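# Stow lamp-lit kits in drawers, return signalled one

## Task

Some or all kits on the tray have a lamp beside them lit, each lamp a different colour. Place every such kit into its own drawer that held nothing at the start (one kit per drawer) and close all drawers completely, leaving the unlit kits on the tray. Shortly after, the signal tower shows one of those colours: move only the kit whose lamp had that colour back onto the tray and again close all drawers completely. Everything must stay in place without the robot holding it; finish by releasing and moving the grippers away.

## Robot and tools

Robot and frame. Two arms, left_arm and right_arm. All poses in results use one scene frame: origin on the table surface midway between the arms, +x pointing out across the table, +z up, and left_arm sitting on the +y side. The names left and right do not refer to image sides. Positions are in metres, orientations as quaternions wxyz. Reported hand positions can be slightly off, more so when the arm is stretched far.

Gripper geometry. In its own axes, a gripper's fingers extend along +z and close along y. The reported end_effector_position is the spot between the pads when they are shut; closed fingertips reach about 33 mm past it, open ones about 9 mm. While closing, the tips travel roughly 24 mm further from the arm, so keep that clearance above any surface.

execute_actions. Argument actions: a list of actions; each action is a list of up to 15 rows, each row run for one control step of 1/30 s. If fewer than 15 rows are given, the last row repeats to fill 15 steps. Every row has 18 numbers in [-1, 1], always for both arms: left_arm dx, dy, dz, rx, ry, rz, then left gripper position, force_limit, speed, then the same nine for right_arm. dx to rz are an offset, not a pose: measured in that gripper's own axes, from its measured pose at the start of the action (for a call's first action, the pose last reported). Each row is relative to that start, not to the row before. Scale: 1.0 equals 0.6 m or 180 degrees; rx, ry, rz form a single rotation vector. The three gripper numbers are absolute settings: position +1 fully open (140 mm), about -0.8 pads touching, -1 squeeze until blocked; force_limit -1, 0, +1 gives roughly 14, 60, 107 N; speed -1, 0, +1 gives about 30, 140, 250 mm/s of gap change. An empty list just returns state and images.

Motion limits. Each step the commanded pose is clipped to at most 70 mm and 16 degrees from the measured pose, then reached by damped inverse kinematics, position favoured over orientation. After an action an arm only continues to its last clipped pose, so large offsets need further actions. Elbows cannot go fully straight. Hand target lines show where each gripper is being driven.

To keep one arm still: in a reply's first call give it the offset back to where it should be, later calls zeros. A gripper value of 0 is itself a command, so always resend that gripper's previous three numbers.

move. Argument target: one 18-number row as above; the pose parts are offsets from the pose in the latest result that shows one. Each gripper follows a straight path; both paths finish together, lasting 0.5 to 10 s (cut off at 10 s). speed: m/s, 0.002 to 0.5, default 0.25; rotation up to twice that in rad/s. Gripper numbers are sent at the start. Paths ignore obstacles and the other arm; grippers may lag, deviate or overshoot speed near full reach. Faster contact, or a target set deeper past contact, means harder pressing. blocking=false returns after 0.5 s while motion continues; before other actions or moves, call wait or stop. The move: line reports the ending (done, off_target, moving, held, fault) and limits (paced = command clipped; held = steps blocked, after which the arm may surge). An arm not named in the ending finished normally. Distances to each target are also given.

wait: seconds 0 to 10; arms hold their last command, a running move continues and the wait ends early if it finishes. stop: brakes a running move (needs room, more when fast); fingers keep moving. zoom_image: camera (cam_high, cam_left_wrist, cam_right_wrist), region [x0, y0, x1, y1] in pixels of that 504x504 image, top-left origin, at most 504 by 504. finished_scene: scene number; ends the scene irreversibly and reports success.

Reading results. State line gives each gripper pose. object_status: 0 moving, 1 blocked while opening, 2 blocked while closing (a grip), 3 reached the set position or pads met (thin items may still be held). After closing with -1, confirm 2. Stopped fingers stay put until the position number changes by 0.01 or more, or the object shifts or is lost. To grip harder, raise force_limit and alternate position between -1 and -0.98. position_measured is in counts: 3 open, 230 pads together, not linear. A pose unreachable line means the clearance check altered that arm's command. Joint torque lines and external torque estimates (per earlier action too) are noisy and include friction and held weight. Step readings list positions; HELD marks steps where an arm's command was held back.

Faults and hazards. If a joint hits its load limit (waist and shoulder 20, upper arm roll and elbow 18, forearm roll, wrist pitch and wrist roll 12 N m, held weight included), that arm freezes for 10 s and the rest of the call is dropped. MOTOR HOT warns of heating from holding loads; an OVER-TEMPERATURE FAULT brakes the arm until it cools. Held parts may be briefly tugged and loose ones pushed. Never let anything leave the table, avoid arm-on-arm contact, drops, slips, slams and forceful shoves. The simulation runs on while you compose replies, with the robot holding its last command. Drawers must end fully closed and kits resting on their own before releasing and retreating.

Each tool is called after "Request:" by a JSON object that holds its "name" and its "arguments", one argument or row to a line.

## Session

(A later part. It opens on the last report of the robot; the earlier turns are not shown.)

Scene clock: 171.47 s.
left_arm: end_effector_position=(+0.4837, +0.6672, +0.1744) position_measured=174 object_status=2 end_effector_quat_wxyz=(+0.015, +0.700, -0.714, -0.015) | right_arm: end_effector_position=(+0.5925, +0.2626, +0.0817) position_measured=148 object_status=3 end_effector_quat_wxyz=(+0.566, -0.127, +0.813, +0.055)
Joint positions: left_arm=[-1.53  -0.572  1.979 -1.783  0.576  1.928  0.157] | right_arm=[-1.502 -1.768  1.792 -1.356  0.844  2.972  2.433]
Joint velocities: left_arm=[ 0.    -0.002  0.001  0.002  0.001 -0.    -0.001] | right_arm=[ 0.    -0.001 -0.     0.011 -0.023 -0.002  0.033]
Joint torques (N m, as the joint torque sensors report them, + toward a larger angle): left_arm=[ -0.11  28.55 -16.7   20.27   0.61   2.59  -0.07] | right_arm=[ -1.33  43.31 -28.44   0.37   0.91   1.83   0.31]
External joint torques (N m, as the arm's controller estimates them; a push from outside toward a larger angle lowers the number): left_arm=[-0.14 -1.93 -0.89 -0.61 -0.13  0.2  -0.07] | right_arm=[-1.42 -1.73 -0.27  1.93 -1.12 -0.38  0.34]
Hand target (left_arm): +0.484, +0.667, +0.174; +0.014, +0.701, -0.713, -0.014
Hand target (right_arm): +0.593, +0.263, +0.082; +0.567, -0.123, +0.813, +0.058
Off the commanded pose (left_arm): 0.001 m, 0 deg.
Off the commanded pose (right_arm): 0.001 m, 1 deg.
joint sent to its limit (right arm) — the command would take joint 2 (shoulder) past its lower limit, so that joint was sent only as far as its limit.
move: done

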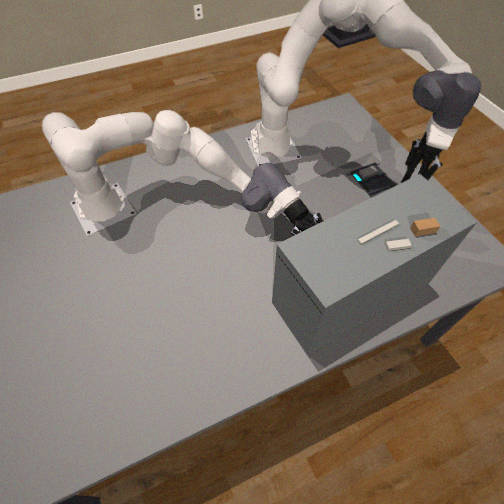

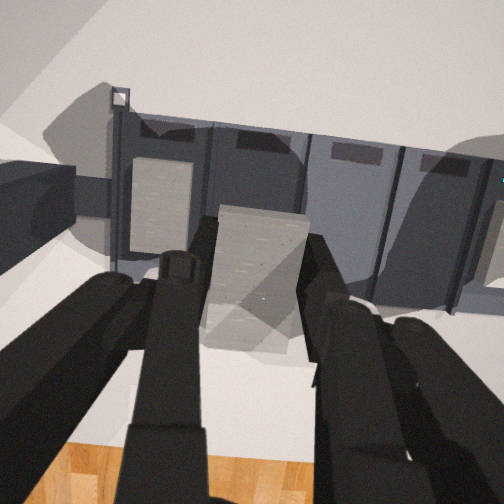

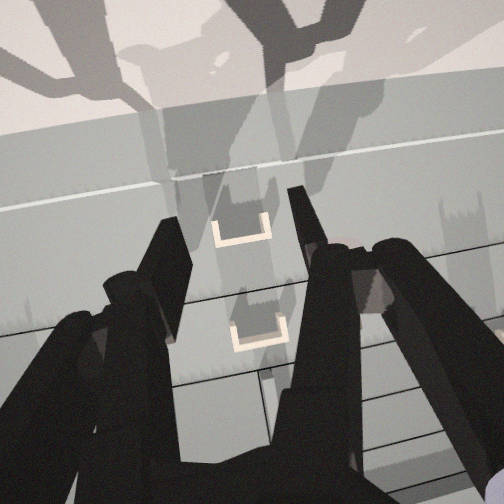

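Request:
{"name": "move", "arguments": {
  "target": [0,0,-0.08,0,0,0,-1,0,-0.3,-0.002,0,0.002,0,0,0,-1,0.6,0],
  "speed": 0.1
}}

Request:
{"name": "move", "arguments": {
  "target": [0.23,-0.02,-0.03,0,0,0.23,-1,0,-0.3,0.073,0.027,-0.193,0,0,0,-1,0.6,0],
  "speed": 0.12
}}

Request:
{"name": "move", "arguments": {
  "target": [0,0,0,0,0,0,-1,0,-0.3,0,0,-0.002,0,0,0,-0.1,0,0]
}}

Request:
{"name": "move", "arguments": {
  "target": [0,0,0,0,0,0.237,-1,0,-0.3,0,0,-0.07,0,0,0,-0.1,0,0]
}}

Scene clock: 175.20 s.
left_arm: end_effector_position=(+0.4856, +0.6678, +0.2210) position_measured=174 object_status=2 end_effector_quat_wxyz=(+0.013, +0.701, -0.713, -0.016) | right_arm: end_effector_position=(+0.5972, +0.2535, +0.0834) position_measured=234 object_status=3 end_effector_quat_wxyz=(+0.565, -0.115, +0.816, +0.049)
Joint positions: left_arm=[-1.515 -0.538  1.932 -1.711  0.538  1.834  0.178] | right_arm=[-1.499 -1.763  1.79  -1.37   0.841  2.956  2.444]
Joint velocities: left_arm=[ 0.002 -0.001 -0.004  0.001 -0.001 -0.013  0.005] | right_arm=[ 0.     0.    -0.001 -0.002  0.001  0.001  0.002]
Joint torques (N m, as the joint torque sensors report them, + toward a larger angle): left_arm=[  1.55  27.89 -18.21  22.31  -0.32   2.06   0.18] | right_arm=[ -3.96  41.8  -25.48   7.57   1.39   4.68  -0.37]
External joint torques (N m, as the arm's controller estimates them; a push from outside toward a larger angle lowers the number): left_arm=[ 1.55 -1.51 -3.03  0.89 -1.09 -0.33  0.18] | right_arm=[-3.8  -3.25  3.15  9.2  -0.62  2.44 -0.35]
Hand target (left_arm): +0.485, +0.668, +0.222; +0.015, +0.700, -0.714, -0.015
Hand target (right_arm): +0.594, +0.263, +0.083; +0.566, -0.127, +0.813, +0.055
Off the commanded pose (left_arm): 0.002 m, 0 deg.
Off the commanded pose (right_arm): 0.010 m, 2 deg.
move: off_target (right_arm)

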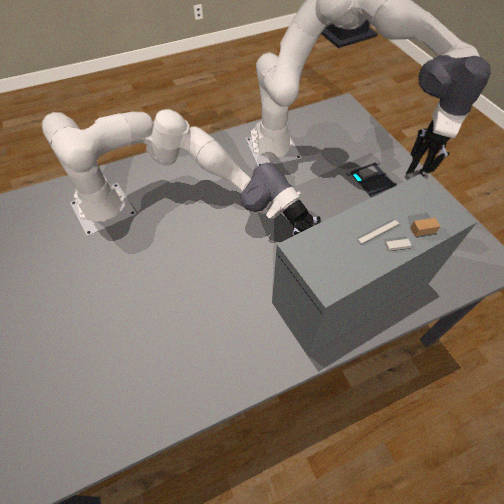

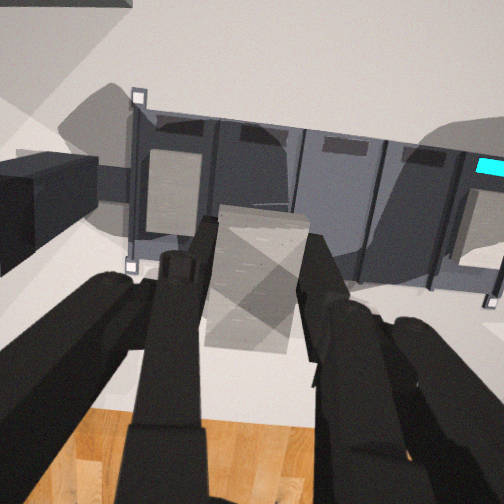

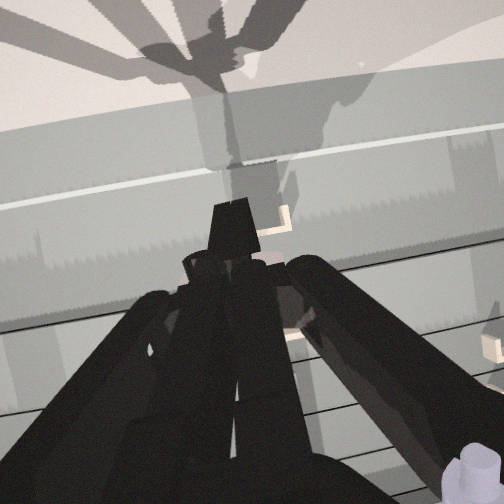

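Scene clock: 178.70 s.
left_arm: end_effector_position=(+0.4970, +0.5319, +0.2406) position_measured=174 object_status=2 end_effector_quat_wxyz=(-0.015, -0.413, +0.911, +0.008) | right_arm: end_effector_position=(+0.4725, +0.2380, +0.0814) position_measured=234 object_status=3 end_effector_quat_wxyz=(+0.564, -0.121, +0.815, +0.047)
Joint positions: left_arm=[-1.447 -0.613  1.605 -1.845  0.631  1.78   0.577] | right_arm=[-1.118 -1.727  1.859 -1.736  0.877  2.956  2.456]
Joint velocities: left_arm=[ 0.002 -0.001 -0.    -0.001  0.001 -0.001  0.028] | right_arm=[ 0.     0.     0.    -0.     0.003 -0.003  0.003]
Joint torques (N m, as the joint torque sensors report them, + toward a larger angle): left_arm=[ -0.76  18.82 -21.76  18.65   1.66   2.05   0.23] | right_arm=[  0.79  35.46 -28.01  -5.34   3.06   1.65   0.35]
External joint torques (N m, as the arm's controller estimates them; a push from outside toward a larger angle lowers the number): left_arm=[-0.89 -2.17 -3.43 -1.32  0.91 -0.32  0.22] | right_arm=[ 0.8  -0.97  3.14 -2.51  1.05 -0.55  0.38]
Hand target (left_arm): +0.496, +0.531, +0.240; -0.016, -0.405, +0.914, +0.010
Hand target (right_arm): +0.472, +0.236, +0.080; +0.563, -0.116, +0.817, +0.049
Off the commanded pose (left_arm): 0.004 m, 1 deg.
Off the commanded pose (right_arm): 0.002 m, 1 deg.
move: off_target (left_arm)

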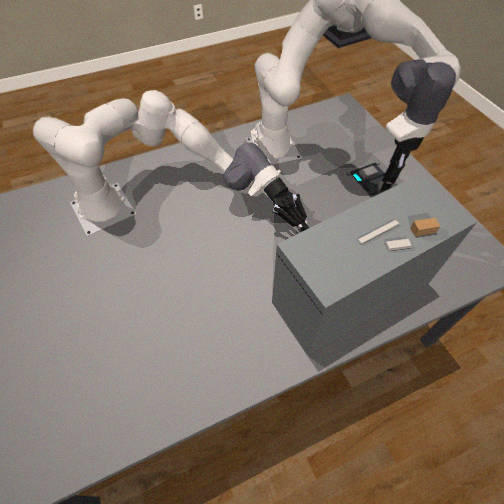

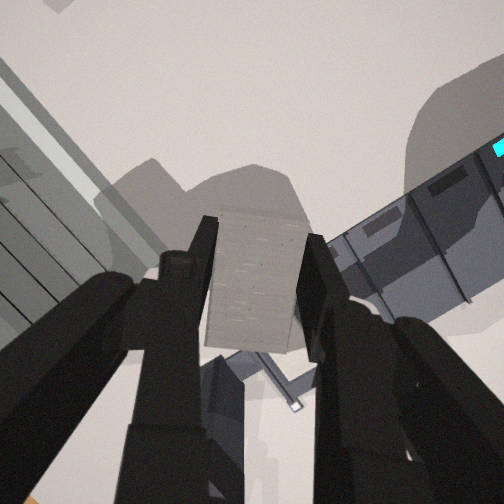

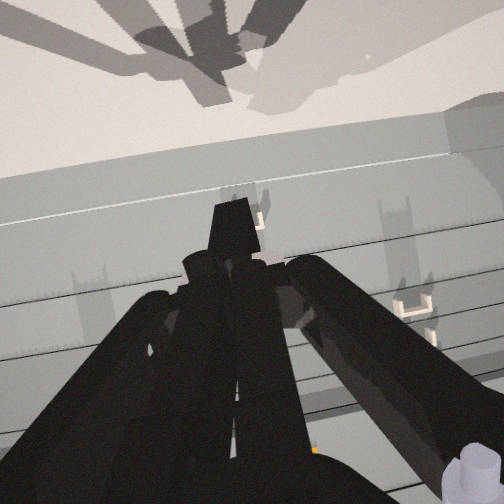

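Scene clock: 179.40 s.
left_arm: end_effector_position=(+0.4970, +0.5319, +0.2406) position_measured=174 object_status=2 end_effector_quat_wxyz=(-0.015, -0.413, +0.911, +0.008) | right_arm: end_effector_position=(+0.4719, +0.2381, +0.0815) position_measured=141 object_status=3 end_effector_quat_wxyz=(+0.565, -0.121, +0.815, +0.047)
Joint positions: left_arm=[-1.447 -0.613  1.605 -1.845  0.631  1.78   0.577] | right_arm=[-1.116 -1.727  1.859 -1.737  0.877  2.956  2.456]
Joint velocities: left_arm=[ 0.001  0.     0.001 -0.001 -0.001 -0.    -0.001] | right_arm=[ 0.002 -0.     0.    -0.     0.001  0.     0.001]
Joint torques (N m, as the joint torque sensors report them, + toward a larger angle): left_arm=[  0.25  19.41 -19.54  19.48   0.64   2.4    0.07] | right_arm=[  1.11  35.89 -29.41  -5.3    2.03   2.04   0.07]
External joint torques (N m, as the arm's controller estimates them; a push from outside toward a larger angle lowers the number): left_arm=[ 0.23 -1.63 -1.15 -0.4  -0.12  0.04  0.07] | right_arm=[ 0.87 -0.5   1.66 -2.57  0.03 -0.17  0.1 ]
Hand target (left_arm): +0.497, +0.532, +0.241; -0.015, -0.413, +0.911, +0.008
Hand target (right_arm): +0.471, +0.238, +0.082; +0.564, -0.121, +0.815, +0.047
Off the commanded pose (left_arm): 0.000 m, 0 deg.
Off the commanded pose (right_arm): 0.001 m, 0 deg.
move: done

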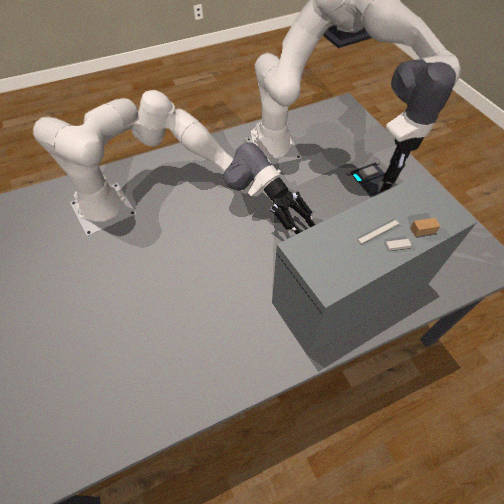

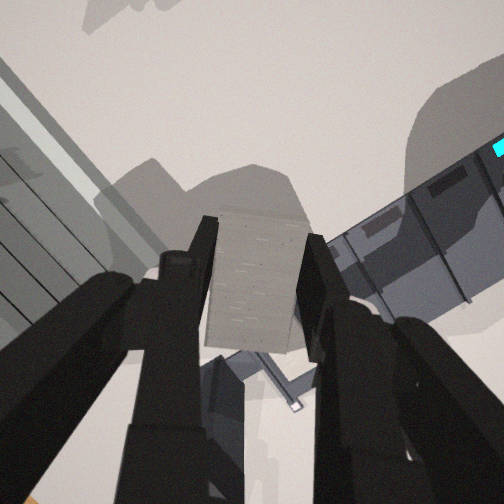

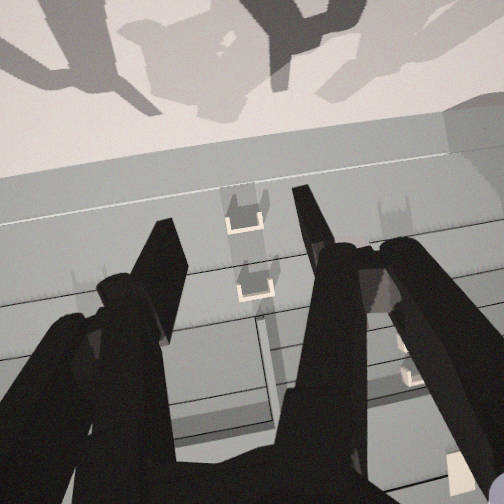

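Scene clock: 181.77 s.
left_arm: end_effector_position=(+0.4961, +0.5342, +0.2395) position_measured=174 object_status=2 end_effector_quat_wxyz=(-0.016, -0.064, +0.998, -0.000) | right_arm: end_effector_position=(+0.4342, +0.2295, +0.0970) position_measured=141 object_status=3 end_effector_quat_wxyz=(+0.565, -0.121, +0.815, +0.049)
Joint positions: left_arm=[-1.461 -0.886  1.47  -1.82   0.872  1.621  1.162] | right_arm=[-0.998 -1.692  1.863 -1.851  0.877  2.944  2.456]
Joint velocities: left_arm=[-0.001  0.001 -0.    -0.     0.001 -0.     0.03 ] | right_arm=[-0.     0.     0.    -0.001 -0.001  0.     0.   ]
Joint torques (N m, as the joint torque sensors report them, + toward a larger angle): left_arm=[ -1.43  24.01 -26.97  16.11   1.47   1.98   0.31] | right_arm=[  0.54  34.04 -28.39  -5.13   1.72   1.7   -0.05]
External joint torques (N m, as the arm's controller estimates them; a push from outside toward a larger angle lowers the number): left_arm=[-1.38 -1.4  -2.18  0.77  0.7  -0.38  0.31] | right_arm=[ 0.53  0.07  3.11 -2.31 -0.26 -0.49 -0.02]
Hand target (left_arm): +0.497, +0.534, +0.241; -0.016, -0.057, +0.998, +0.001
Hand target (right_arm): +0.434, +0.228, +0.095; +0.564, -0.121, +0.816, +0.047
Off the commanded pose (left_arm): 0.003 m, 1 deg.
Off the commanded pose (right_arm): 0.001 m, 0 deg.
move: done

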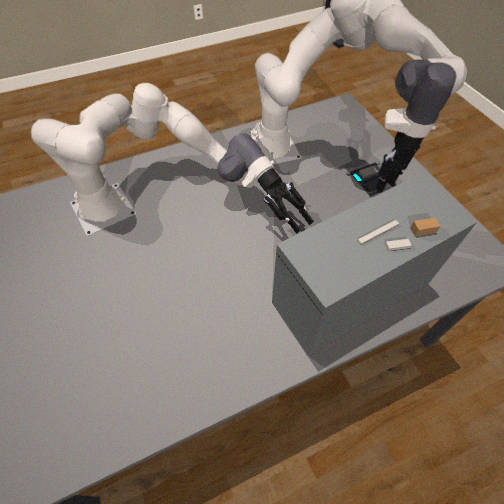

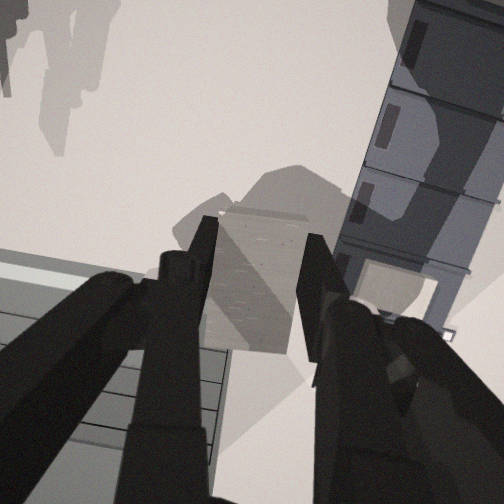

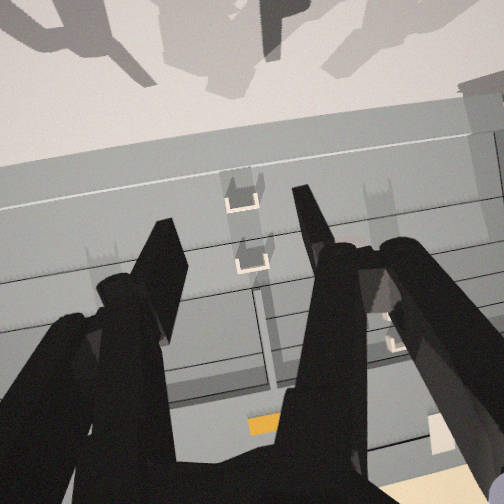

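Request:
{"name": "move", "arguments": {
  "target": [0,0,0,0,0,0,-1,0,-0.3,-0.064,-0.003,0.23,0,0,0,-0.15,0,0],
  "speed": 0.12
}}

Scene clock: 184.70 s.
left_arm: end_effector_position=(+0.4962, +0.5342, +0.2396) position_measured=174 object_status=2 end_effector_quat_wxyz=(-0.016, -0.062, +0.998, -0.000) | right_arm: end_effector_position=(+0.5733, +0.2663, +0.0889) position_measured=148 object_status=3 end_effector_quat_wxyz=(+0.568, -0.123, +0.813, +0.049)
Joint positions: left_arm=[-1.461 -0.886  1.47  -1.82   0.872  1.621  1.167] | right_arm=[-1.443 -1.764  1.78  -1.4    0.825  2.936  2.461]
Joint velocities: left_arm=[-0.    -0.001  0.    -0.     0.001  0.    -0.001] | right_arm=[-0.    -0.002 -0.003  0.002  0.    -0.008  0.005]
Joint torques (N m, as the joint torque sensors report them, + toward a larger angle): left_arm=[  0.21  23.78 -25.59  14.68   0.45   2.35  -0.06] | right_arm=[ -1.01  41.86 -29.56  -1.51   2.2    1.73   0.42]
External joint torques (N m, as the arm's controller estimates them; a push from outside toward a larger angle lowers the number): left_arm=[ 0.15 -1.49 -0.88 -0.72 -0.33  0.   -0.06] | right_arm=[-0.7  -2.46 -0.57  0.56  0.21 -0.41  0.45]
Hand target (left_arm): +0.496, +0.534, +0.240; -0.016, -0.064, +0.998, -0.000
Hand target (right_arm): +0.574, +0.266, +0.089; +0.568, -0.120, +0.813, +0.050
Off the commanded pose (left_arm): 0.000 m, 0 deg.
Off the commanded pose (right_arm): 0.006 m, 0 deg.
move: off_target (right_arm)

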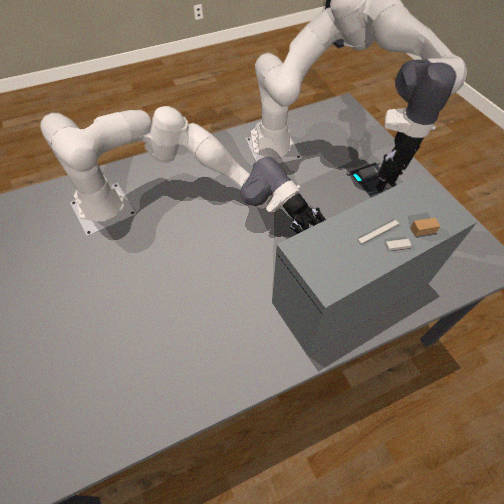

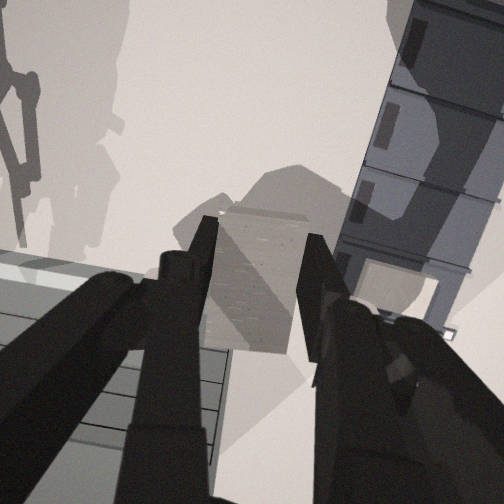

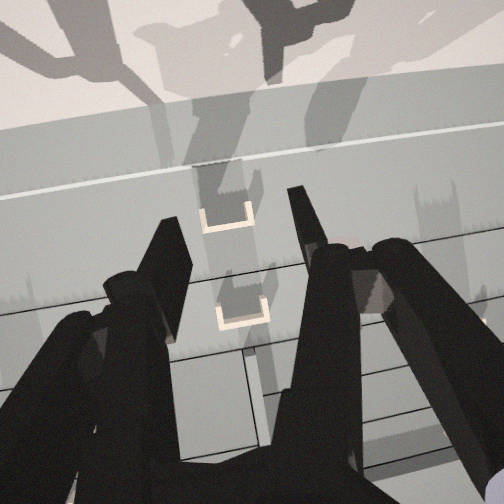

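Request:
{"name": "move", "arguments": {
  "target": [0,0,0,0,0,0,-1,0,-0.3,0.002,-0.012,0.033,0,0,0,-0.15,0,0],
  "speed": 0.03
}}

Request:
{"name": "move", "arguments": {
  "target": [0,0,0,0,0,0,-1,0,-0.3,0,0,0,0,0,0,-1,0.6,0]
}}

Scene clock: 187.10 s.
left_arm: end_effector_position=(+0.4962, +0.5342, +0.2396) position_measured=174 object_status=2 end_effector_quat_wxyz=(-0.016, -0.062, +0.998, -0.000) | right_arm: end_effector_position=(+0.5936, +0.2631, +0.0844) position_measured=148 object_status=3 end_effector_quat_wxyz=(+0.568, -0.125, +0.812, +0.046)
Joint positions: left_arm=[-1.461 -0.886  1.47  -1.82   0.872  1.621  1.167] | right_arm=[-1.504 -1.767  1.78  -1.348  0.795  2.947  2.475]
Joint velocities: left_arm=[-0.001  0.     0.001  0.     0.002  0.    -0.002] | right_arm=[ 0.    -0.    -0.     0.007 -0.011  0.006  0.014]
Joint torques (N m, as the joint torque sensors report them, + toward a larger angle): left_arm=[ -0.05  23.33 -26.25  14.82   0.62   2.43   0.2 ] | right_arm=[ -1.59  42.88 -25.23  -1.44   0.9    2.31   0.33]
External joint torques (N m, as the arm's controller estimates them; a push from outside toward a larger angle lowers the number): left_arm=[-0.11 -1.93 -1.59 -0.56 -0.16  0.08  0.2 ] | right_arm=[-1.48 -2.51  3.05  0.27 -1.11  0.2   0.36]
Hand target (left_arm): +0.496, +0.534, +0.240; -0.016, -0.062, +0.998, -0.000
Hand target (right_arm): +0.593, +0.264, +0.082; +0.568, -0.123, +0.812, +0.048
Off the commanded pose (left_arm): 0.000 m, 0 deg.
Off the commanded pose (right_arm): 0.003 m, 0 deg.
joint sent to its limit (right arm) — the command would take joint 2 (shoulder) past its lower limit, so that joint was sent only as far as its limit.
move: done

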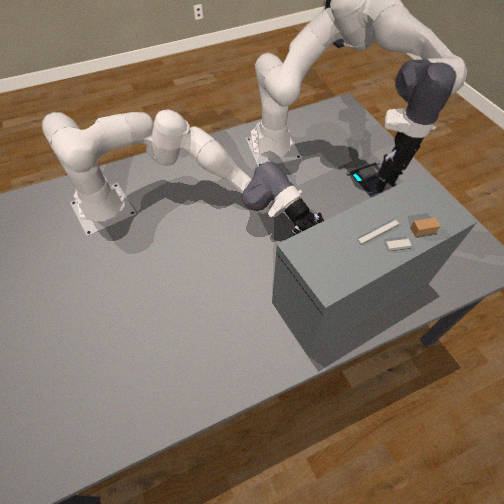

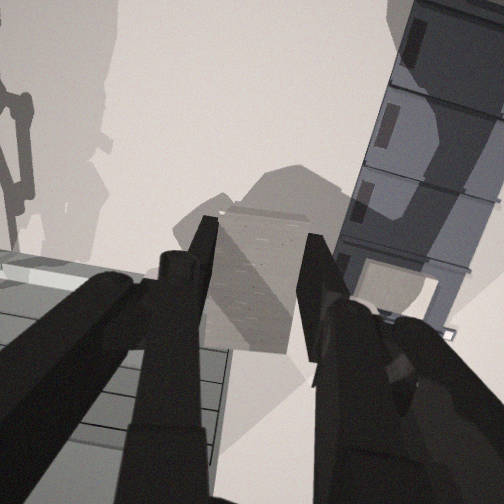

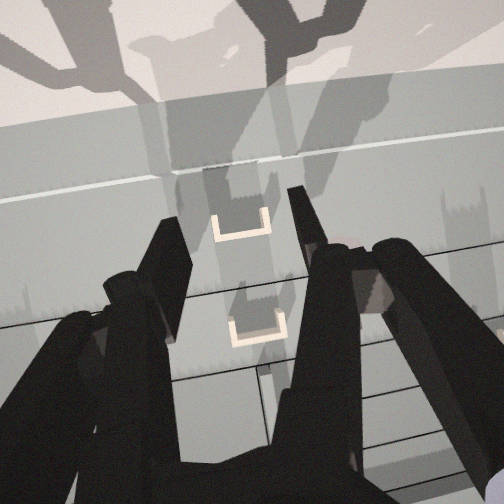

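Scene clock: 187.70 s.
left_arm: end_effector_position=(+0.4962, +0.5342, +0.2396) position_measured=174 object_status=2 end_effector_quat_wxyz=(-0.016, -0.062, +0.998, -0.000) | right_arm: end_effector_position=(+0.5973, +0.2542, +0.0862) position_measured=234 object_status=3 end_effector_quat_wxyz=(+0.567, -0.117, +0.814, +0.038)
Joint positions: left_arm=[-1.461 -0.886  1.47  -1.82   0.872  1.621  1.167] | right_arm=[-1.499 -1.764  1.777 -1.363  0.795  2.931  2.475]
Joint velocities: left_arm=[-0.001 -0.001  0.     0.     0.     0.    -0.   ] | right_arm=[ 0.002 -0.001 -0.002 -0.001  0.001 -0.006  0.   ]
Joint torques (N m, as the joint torque sensors report them, + toward a larger angle): left_arm=[  0.12  23.54 -25.52  14.01   0.61   2.21   0.06] | right_arm=[ -2.64  41.83 -24.85   5.9    2.42   4.72  -0.03]
External joint torques (N m, as the arm's controller estimates them; a push from outside toward a larger angle lowers the number): left_arm=[ 0.17 -1.78 -0.75 -1.36 -0.16 -0.14  0.06] | right_arm=[-2.59 -3.2   3.65  7.63  0.45  2.61  0.  ]
Hand target (left_arm): +0.496, +0.534, +0.240; -0.016, -0.062, +0.998, -0.000
Hand target (right_arm): +0.593, +0.263, +0.085; +0.568, -0.125, +0.812, +0.046
Off the commanded pose (left_arm): 0.000 m, 0 deg.
Off the commanded pose (right_arm): 0.010 m, 1 deg.
move: off_target (right_arm)

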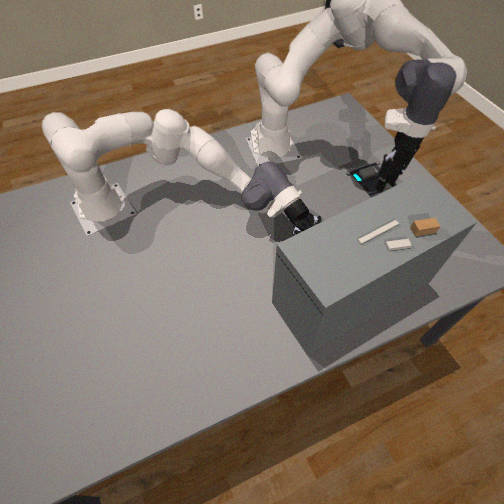

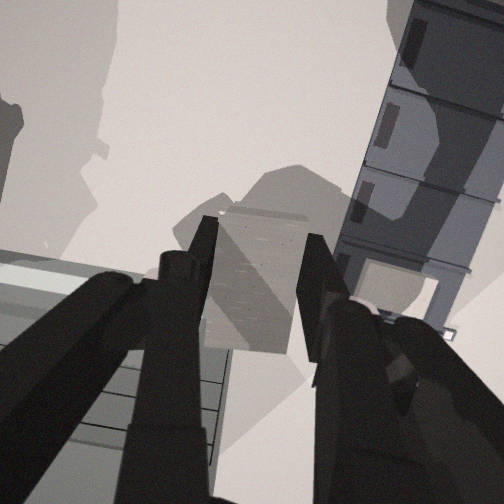

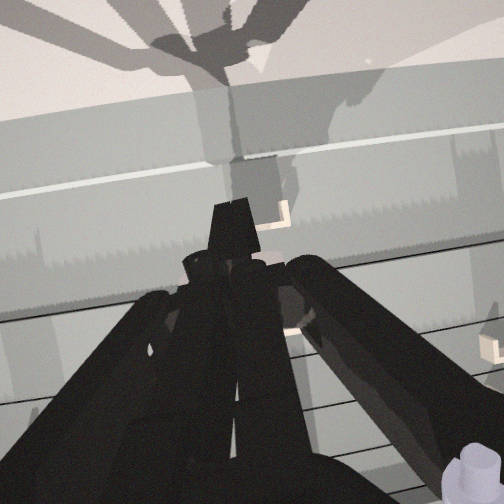

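Request:
{"name": "move", "arguments": {
  "target": [0,0,0,0,0,0,-1,0,-0.3,0.005,0,-0.03,0,0,0,-0.15,0,0],
  "speed": 0.05
}}

Request:
{"name": "move", "arguments": {
  "target": [0,0,0,0,0,0,-1,0,-0.3,0.012,0.016,0,0.036,0,0.014,-0.15,0,0],
  "speed": 0.05
}}

Scene clock: 191.10 s.
left_arm: end_effector_position=(+0.4962, +0.5342, +0.2396) position_measured=174 object_status=2 end_effector_quat_wxyz=(-0.016, -0.062, +0.998, -0.000) | right_arm: end_effector_position=(+0.5802, +0.2499, +0.0894) position_measured=148 object_status=3 end_effector_quat_wxyz=(+0.567, -0.114, +0.815, +0.039)
Joint positions: left_arm=[-1.461 -0.886  1.47  -1.82   0.872  1.621  1.167] | right_arm=[-1.438 -1.743  1.799 -1.439  0.796  2.945  2.471]
Joint velocities: left_arm=[ 0.001  0.     0.001  0.001  0.001 -0.001 -0.001] | right_arm=[ 0.002  0.002  0.004 -0.009  0.001  0.007 -0.001]
Joint torques (N m, as the joint torque sensors report them, + toward a larger angle): left_arm=[  0.27  23.8  -26.06  15.21   0.6    2.25   0.01] | right_arm=[  0.26  42.69 -25.52  -3.96   1.73   2.42  -0.25]
External joint torques (N m, as the arm's controller estimates them; a push from outside toward a larger angle lowers the number): left_arm=[ 0.17 -1.49 -1.4  -0.19 -0.18 -0.09  0.01] | right_arm=[-0.04 -0.9   3.77 -2.69 -0.25  0.26 -0.22]
Hand target (left_arm): +0.496, +0.534, +0.240; -0.016, -0.062, +0.998, -0.000
Hand target (right_arm): +0.580, +0.250, +0.089; +0.567, -0.117, +0.814, +0.038
Off the commanded pose (left_arm): 0.000 m, 0 deg.
Off the commanded pose (right_arm): 0.001 m, 0 deg.
move: done

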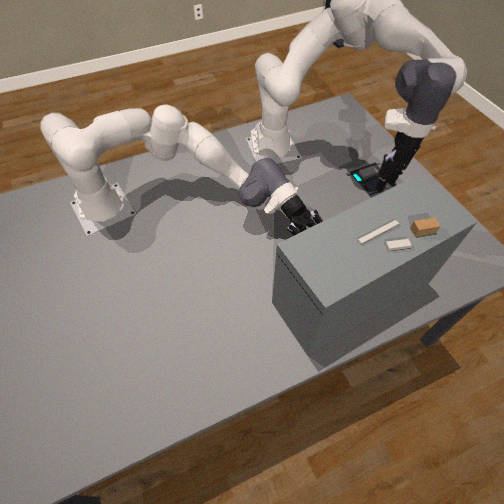

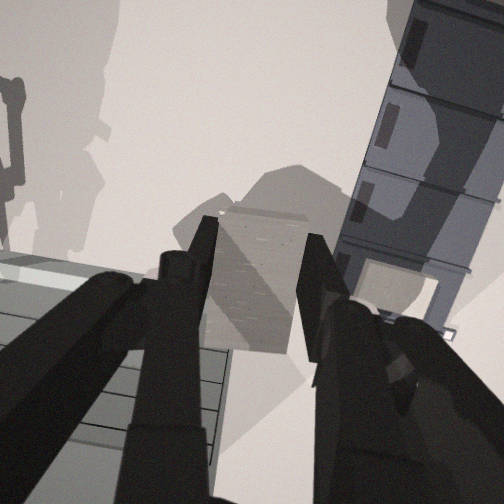

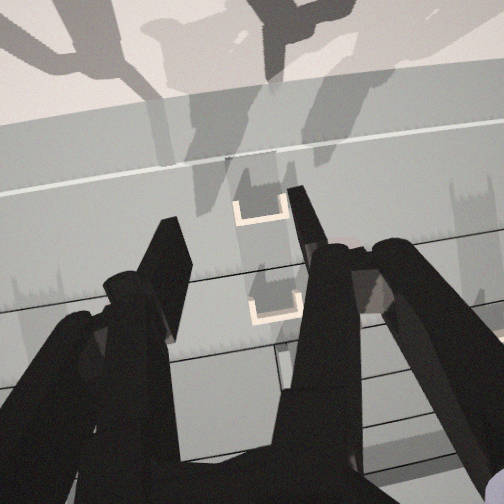

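Scene clock: 193.00 s.
left_arm: end_effector_position=(+0.4962, +0.5342, +0.2396) position_measured=174 object_status=2 end_effector_quat_wxyz=(-0.016, -0.062, +0.998, -0.000) | right_arm: end_effector_position=(+0.5745, +0.2588, +0.0824) position_measured=148 object_status=3 end_effector_quat_wxyz=(+0.571, -0.070, +0.818, +0.003)
Joint positions: left_arm=[-1.461 -0.886  1.47  -1.82   0.872  1.621  1.167] | right_arm=[-1.465 -1.767  1.734 -1.309  0.579  2.736  2.745]
Joint velocities: left_arm=[ 0.    -0.001  0.    -0.001 -0.001  0.     0.001] | right_arm=[-0.001  0.001 -0.001  0.002 -0.011 -0.007  0.042]
Joint torques (N m, as the joint torque sensors report them, + toward a larger angle): left_arm=[ -0.3   23.52 -25.91  14.89   0.54   2.22   0.14] | right_arm=[ -1.81  43.43 -28.3   -1.5    0.43   1.06   0.39]
External joint torques (N m, as the arm's controller estimates them; a push from outside toward a larger angle lowers the number): left_arm=[-0.28 -1.76 -1.19 -0.46 -0.22 -0.13  0.14] | right_arm=[-1.61 -2.68  0.05  0.69 -1.1  -0.48  0.43]
Hand target (left_arm): +0.496, +0.534, +0.240; -0.016, -0.062, +0.998, -0.000
Hand target (right_arm): +0.576, +0.258, +0.083; +0.572, -0.064, +0.817, +0.006
Off the commanded pose (left_arm): 0.000 m, 0 deg.
Off the commanded pose (right_arm): 0.001 m, 1 deg.
joint sent to its limit (right arm) — the command would take joint 2 (shoulder) past its lower limit, so that joint was sent only as far as its limit.
move: done

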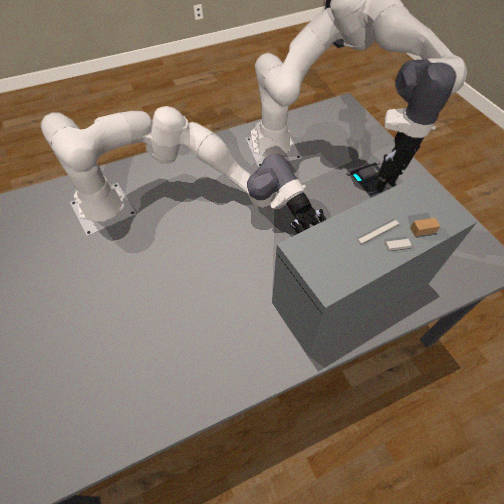

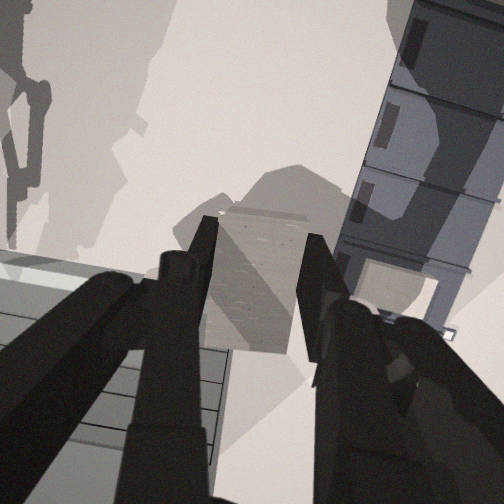

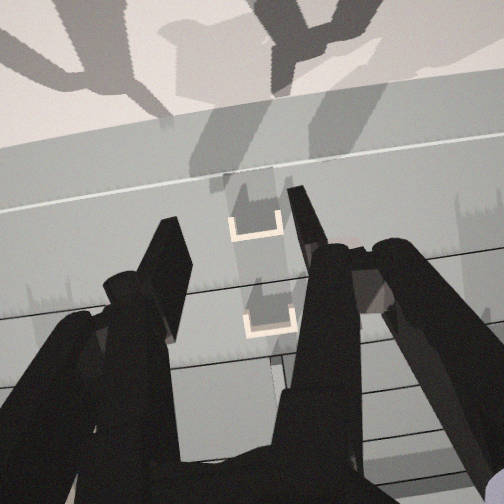

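Request:
{"name": "move", "arguments": {
  "target": [0,0,0,0,0,0,-1,0,-0.3,-0.012,0.014,0.037,0,0,0.024,-0.15,0,0],
  "speed": 0.03
}}

Scene clock: 196.10 s.
left_arm: end_effector_position=(+0.4962, +0.5342, +0.2396) position_measured=174 object_status=2 end_effector_quat_wxyz=(-0.016, -0.062, +0.998, -0.000) | right_arm: end_effector_position=(+0.5962, +0.2709, +0.0813) position_measured=148 object_status=3 end_effector_quat_wxyz=(+0.570, -0.046, +0.820, +0.022)
Joint positions: left_arm=[-1.461 -0.886  1.47  -1.82   0.872  1.621  1.167] | right_arm=[-1.57  -1.767  1.716 -1.168  0.531  2.704  2.844]
Joint velocities: left_arm=[-0.     0.    -0.     0.001 -0.001 -0.     0.001] | right_arm=[-0.002  0.     0.001  0.011 -0.014 -0.01   0.047]
Joint torques (N m, as the joint torque sensors report them, + toward a larger angle): left_arm=[  0.64  22.73 -26.21  14.48   0.61   2.31   0.17] | right_arm=[ -1.94  46.17 -26.72  -0.92   0.27   0.89   0.46]
External joint torques (N m, as the arm's controller estimates them; a push from outside toward a larger angle lowers the number): left_arm=[ 0.71 -2.63 -1.43 -0.88 -0.17 -0.05  0.17] | right_arm=[-1.79 -2.89 -0.28  0.68 -1.17 -0.59  0.49]
Hand target (left_arm): +0.496, +0.534, +0.240; -0.016, -0.062, +0.998, -0.000
Hand target (right_arm): +0.597, +0.270, +0.082; +0.571, -0.039, +0.820, +0.025
Off the commanded pose (left_arm): 0.000 m, 0 deg.
Off the commanded pose (right_arm): 0.001 m, 1 deg.
joint sent to its limit (right arm) — the command would take joint 2 (shoulder) past its lower limit, so that joint was sent only as far as its limit.
move: done

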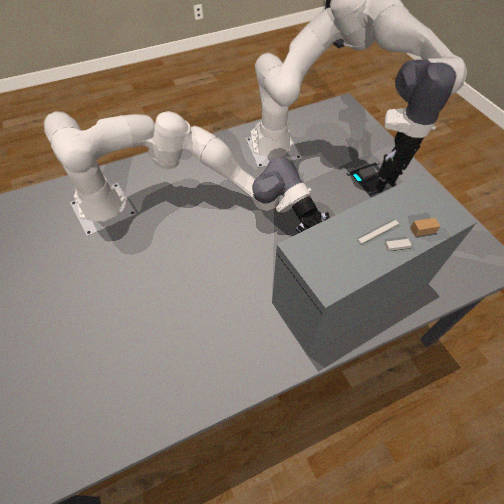

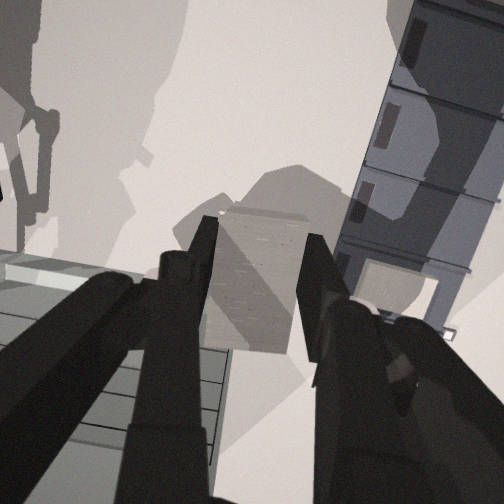

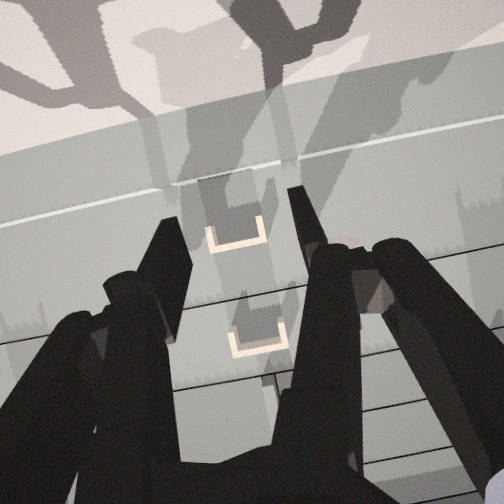

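Request:
{"name": "move", "arguments": {
  "target": [0,0,0,0,0,0,-1,0,-0.3,-0.008,-0.003,0.006,0,0,0,-0.15,0,0],
  "speed": 0.02
}}

Request:
{"name": "move", "arguments": {
  "target": [0,0,0,0,0,0,-1,0,-0.3,0,0,0.003,0,0,0,-1,0.4,-0.6]
}}

Scene clock: 197.90 s.
left_arm: end_effector_position=(+0.4962, +0.5342, +0.2396) position_measured=174 object_status=2 end_effector_quat_wxyz=(-0.016, -0.062, +0.998, -0.000) | right_arm: end_effector_position=(+0.6016, +0.2683, +0.0843) position_measured=148 object_status=3 end_effector_quat_wxyz=(+0.570, -0.040, +0.821, +0.024)
Joint positions: left_arm=[-1.461 -0.886  1.47  -1.82   0.872  1.621  1.167] | right_arm=[-1.581 -1.762  1.716 -1.164  0.529  2.705  2.849]
Joint velocities: left_arm=[ 0.001  0.    -0.     0.001 -0.    -0.001  0.001] | right_arm=[ 0.001 -0.     0.001  0.004 -0.001  0.002 -0.012]
Joint torques (N m, as the joint torque sensors report them, + toward a larger angle): left_arm=[  0.55  23.15 -26.19  14.73   0.58   2.29   0.12] | right_arm=[ -1.5   48.69 -24.25  -0.72   0.51   1.69  -0.22]
External joint torques (N m, as the arm's controller estimates them; a push from outside toward a larger angle lowers the number): left_arm=[ 0.48 -2.15 -1.49 -0.69 -0.2  -0.06  0.11] | right_arm=[-2.08 -0.46  2.07  0.37 -0.92  0.15 -0.2 ]
Hand target (left_arm): +0.496, +0.534, +0.240; -0.016, -0.062, +0.998, -0.000
Hand target (right_arm): +0.601, +0.270, +0.085; +0.570, -0.046, +0.820, +0.022
Off the commanded pose (left_arm): 0.000 m, 0 deg.
Off the commanded pose (right_arm): 0.001 m, 1 deg.
move: done

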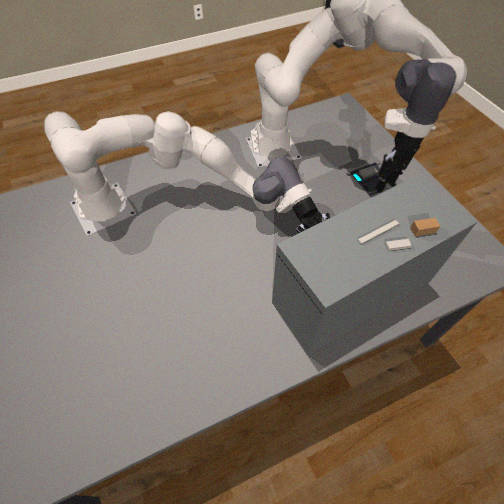

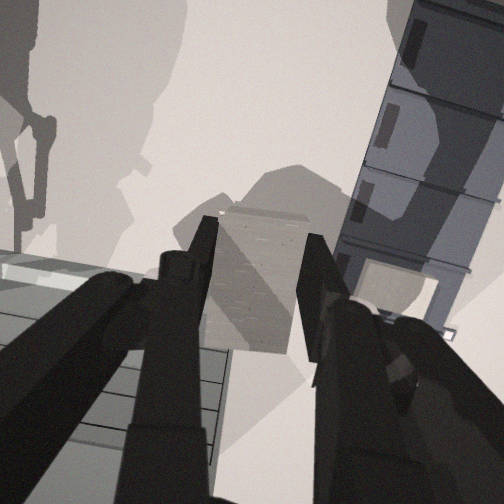

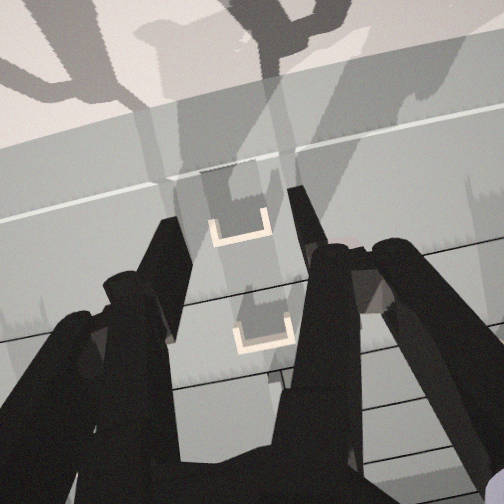

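Scene clock: 198.60 s.
left_arm: end_effector_position=(+0.4962, +0.5342, +0.2396) position_measured=174 object_status=2 end_effector_quat_wxyz=(-0.016, -0.062, +0.998, -0.000) | right_arm: end_effector_position=(+0.6003, +0.2698, +0.0838) position_measured=195 object_status=2 end_effector_quat_wxyz=(+0.569, -0.040, +0.821, +0.024)
Joint positions: left_arm=[-1.461 -0.886  1.47  -1.82   0.872  1.621  1.167] | right_arm=[-1.581 -1.762  1.715 -1.159  0.529  2.7    2.849]
Joint velocities: left_arm=[-0.     0.001 -0.    -0.    -0.001  0.001 -0.001] | right_arm=[ 0.     0.    -0.001  0.    -0.002 -0.002 -0.   ]
Joint torques (N m, as the joint torque sensors report them, + toward a larger angle): left_arm=[  0.78  23.72 -25.98  14.77   0.62   2.22   0.18] | right_arm=[ -4.33  46.3  -25.35  -0.73   1.3    1.87   0.12]
External joint torques (N m, as the arm's controller estimates them; a push from outside toward a larger angle lowers the number): left_arm=[ 0.78 -1.62 -1.22 -0.63 -0.16 -0.14  0.17] | right_arm=[-4.31 -2.94  0.94  0.66 -0.11  0.38  0.15]
Hand target (left_arm): +0.496, +0.534, +0.240; -0.016, -0.062, +0.998, -0.000
Hand target (right_arm): +0.603, +0.268, +0.084; +0.570, -0.040, +0.821, +0.024
Off the commanded pose (left_arm): 0.000 m, 0 deg.
Off the commanded pose (right_arm): 0.003 m, 0 deg.
move: done

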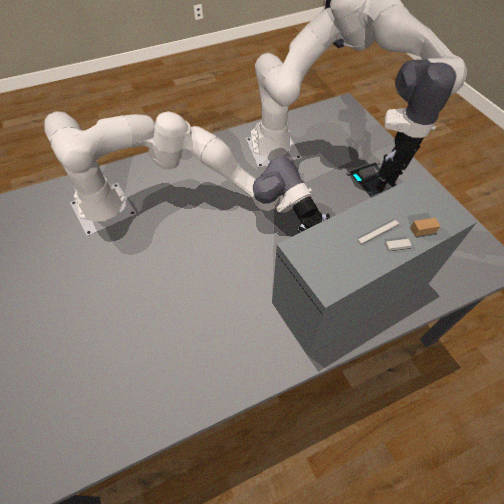

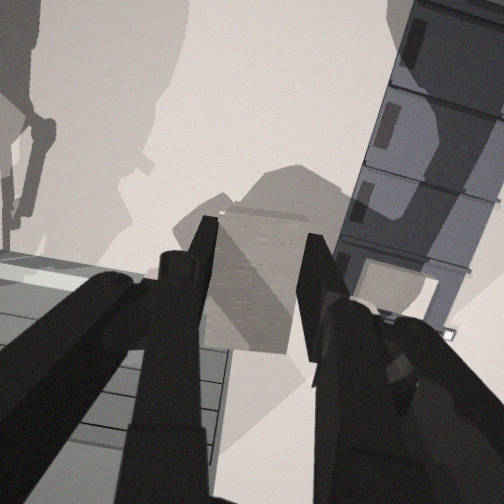

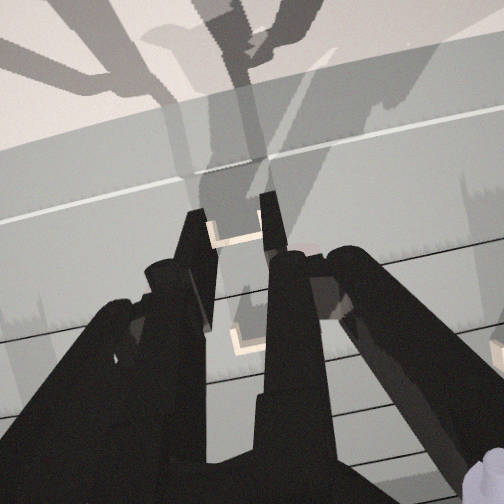

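Request:
{"name": "move", "arguments": {
  "target": [0,0,0,0,0,0,-1,0,-0.3,0.071,0,-0.196,0,0,0,-0.98,0.7,-0.6],
  "speed": 0.1
}}

Scene clock: 201.30 s.
left_arm: end_effector_position=(+0.4962, +0.5342, +0.2396) position_measured=174 object_status=2 end_effector_quat_wxyz=(-0.016, -0.062, +0.998, -0.000) | right_arm: end_effector_position=(+0.4755, +0.2557, +0.0804) position_measured=196 object_status=2 end_effector_quat_wxyz=(+0.567, -0.043, +0.822, +0.023)
Joint positions: left_arm=[-1.461 -0.886  1.47  -1.82   0.872  1.621  1.167] | right_arm=[-1.186 -1.723  1.792 -1.563  0.555  2.719  2.851]
Joint velocities: left_arm=[ 0.001  0.     0.001 -0.    -0.002  0.    -0.001] | right_arm=[ 0.003  0.002  0.001 -0.003  0.    -0.     0.001]
Joint torques (N m, as the joint torque sensors report them, + toward a larger angle): left_arm=[  0.12  23.87 -26.14  14.97   0.57   2.12   0.02] | right_arm=[  2.23  40.73 -28.49  -5.54   1.8    1.19   0.12]
External joint torques (N m, as the arm's controller estimates them; a push from outside toward a larger angle lowers the number): left_arm=[-0.01 -1.38 -1.5  -0.42 -0.2  -0.23  0.02] | right_arm=[ 2.3   0.25  2.33 -3.49  0.34 -0.31  0.14]
Hand target (left_arm): +0.496, +0.534, +0.240; -0.016, -0.062, +0.998, -0.000
Hand target (right_arm): +0.475, +0.255, +0.082; +0.567, -0.041, +0.823, +0.024
Off the commanded pose (left_arm): 0.000 m, 0 deg.
Off the commanded pose (right_arm): 0.005 m, 0 deg.
move: off_target (right_arm)

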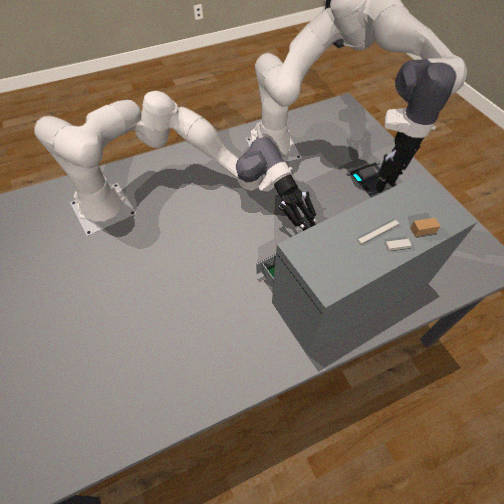

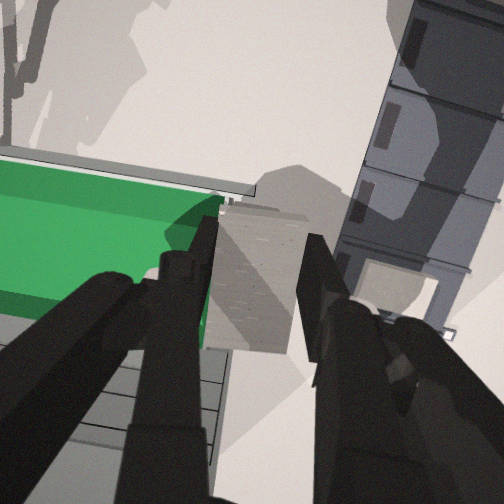

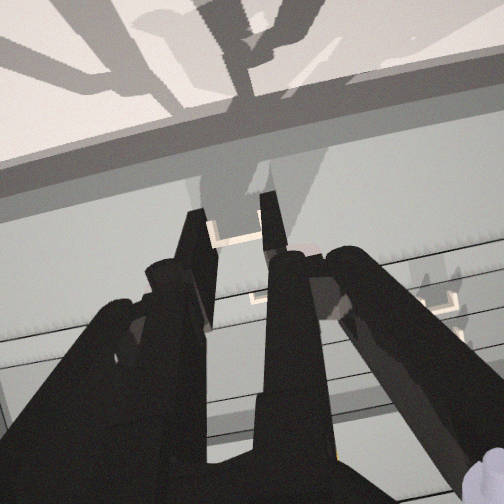

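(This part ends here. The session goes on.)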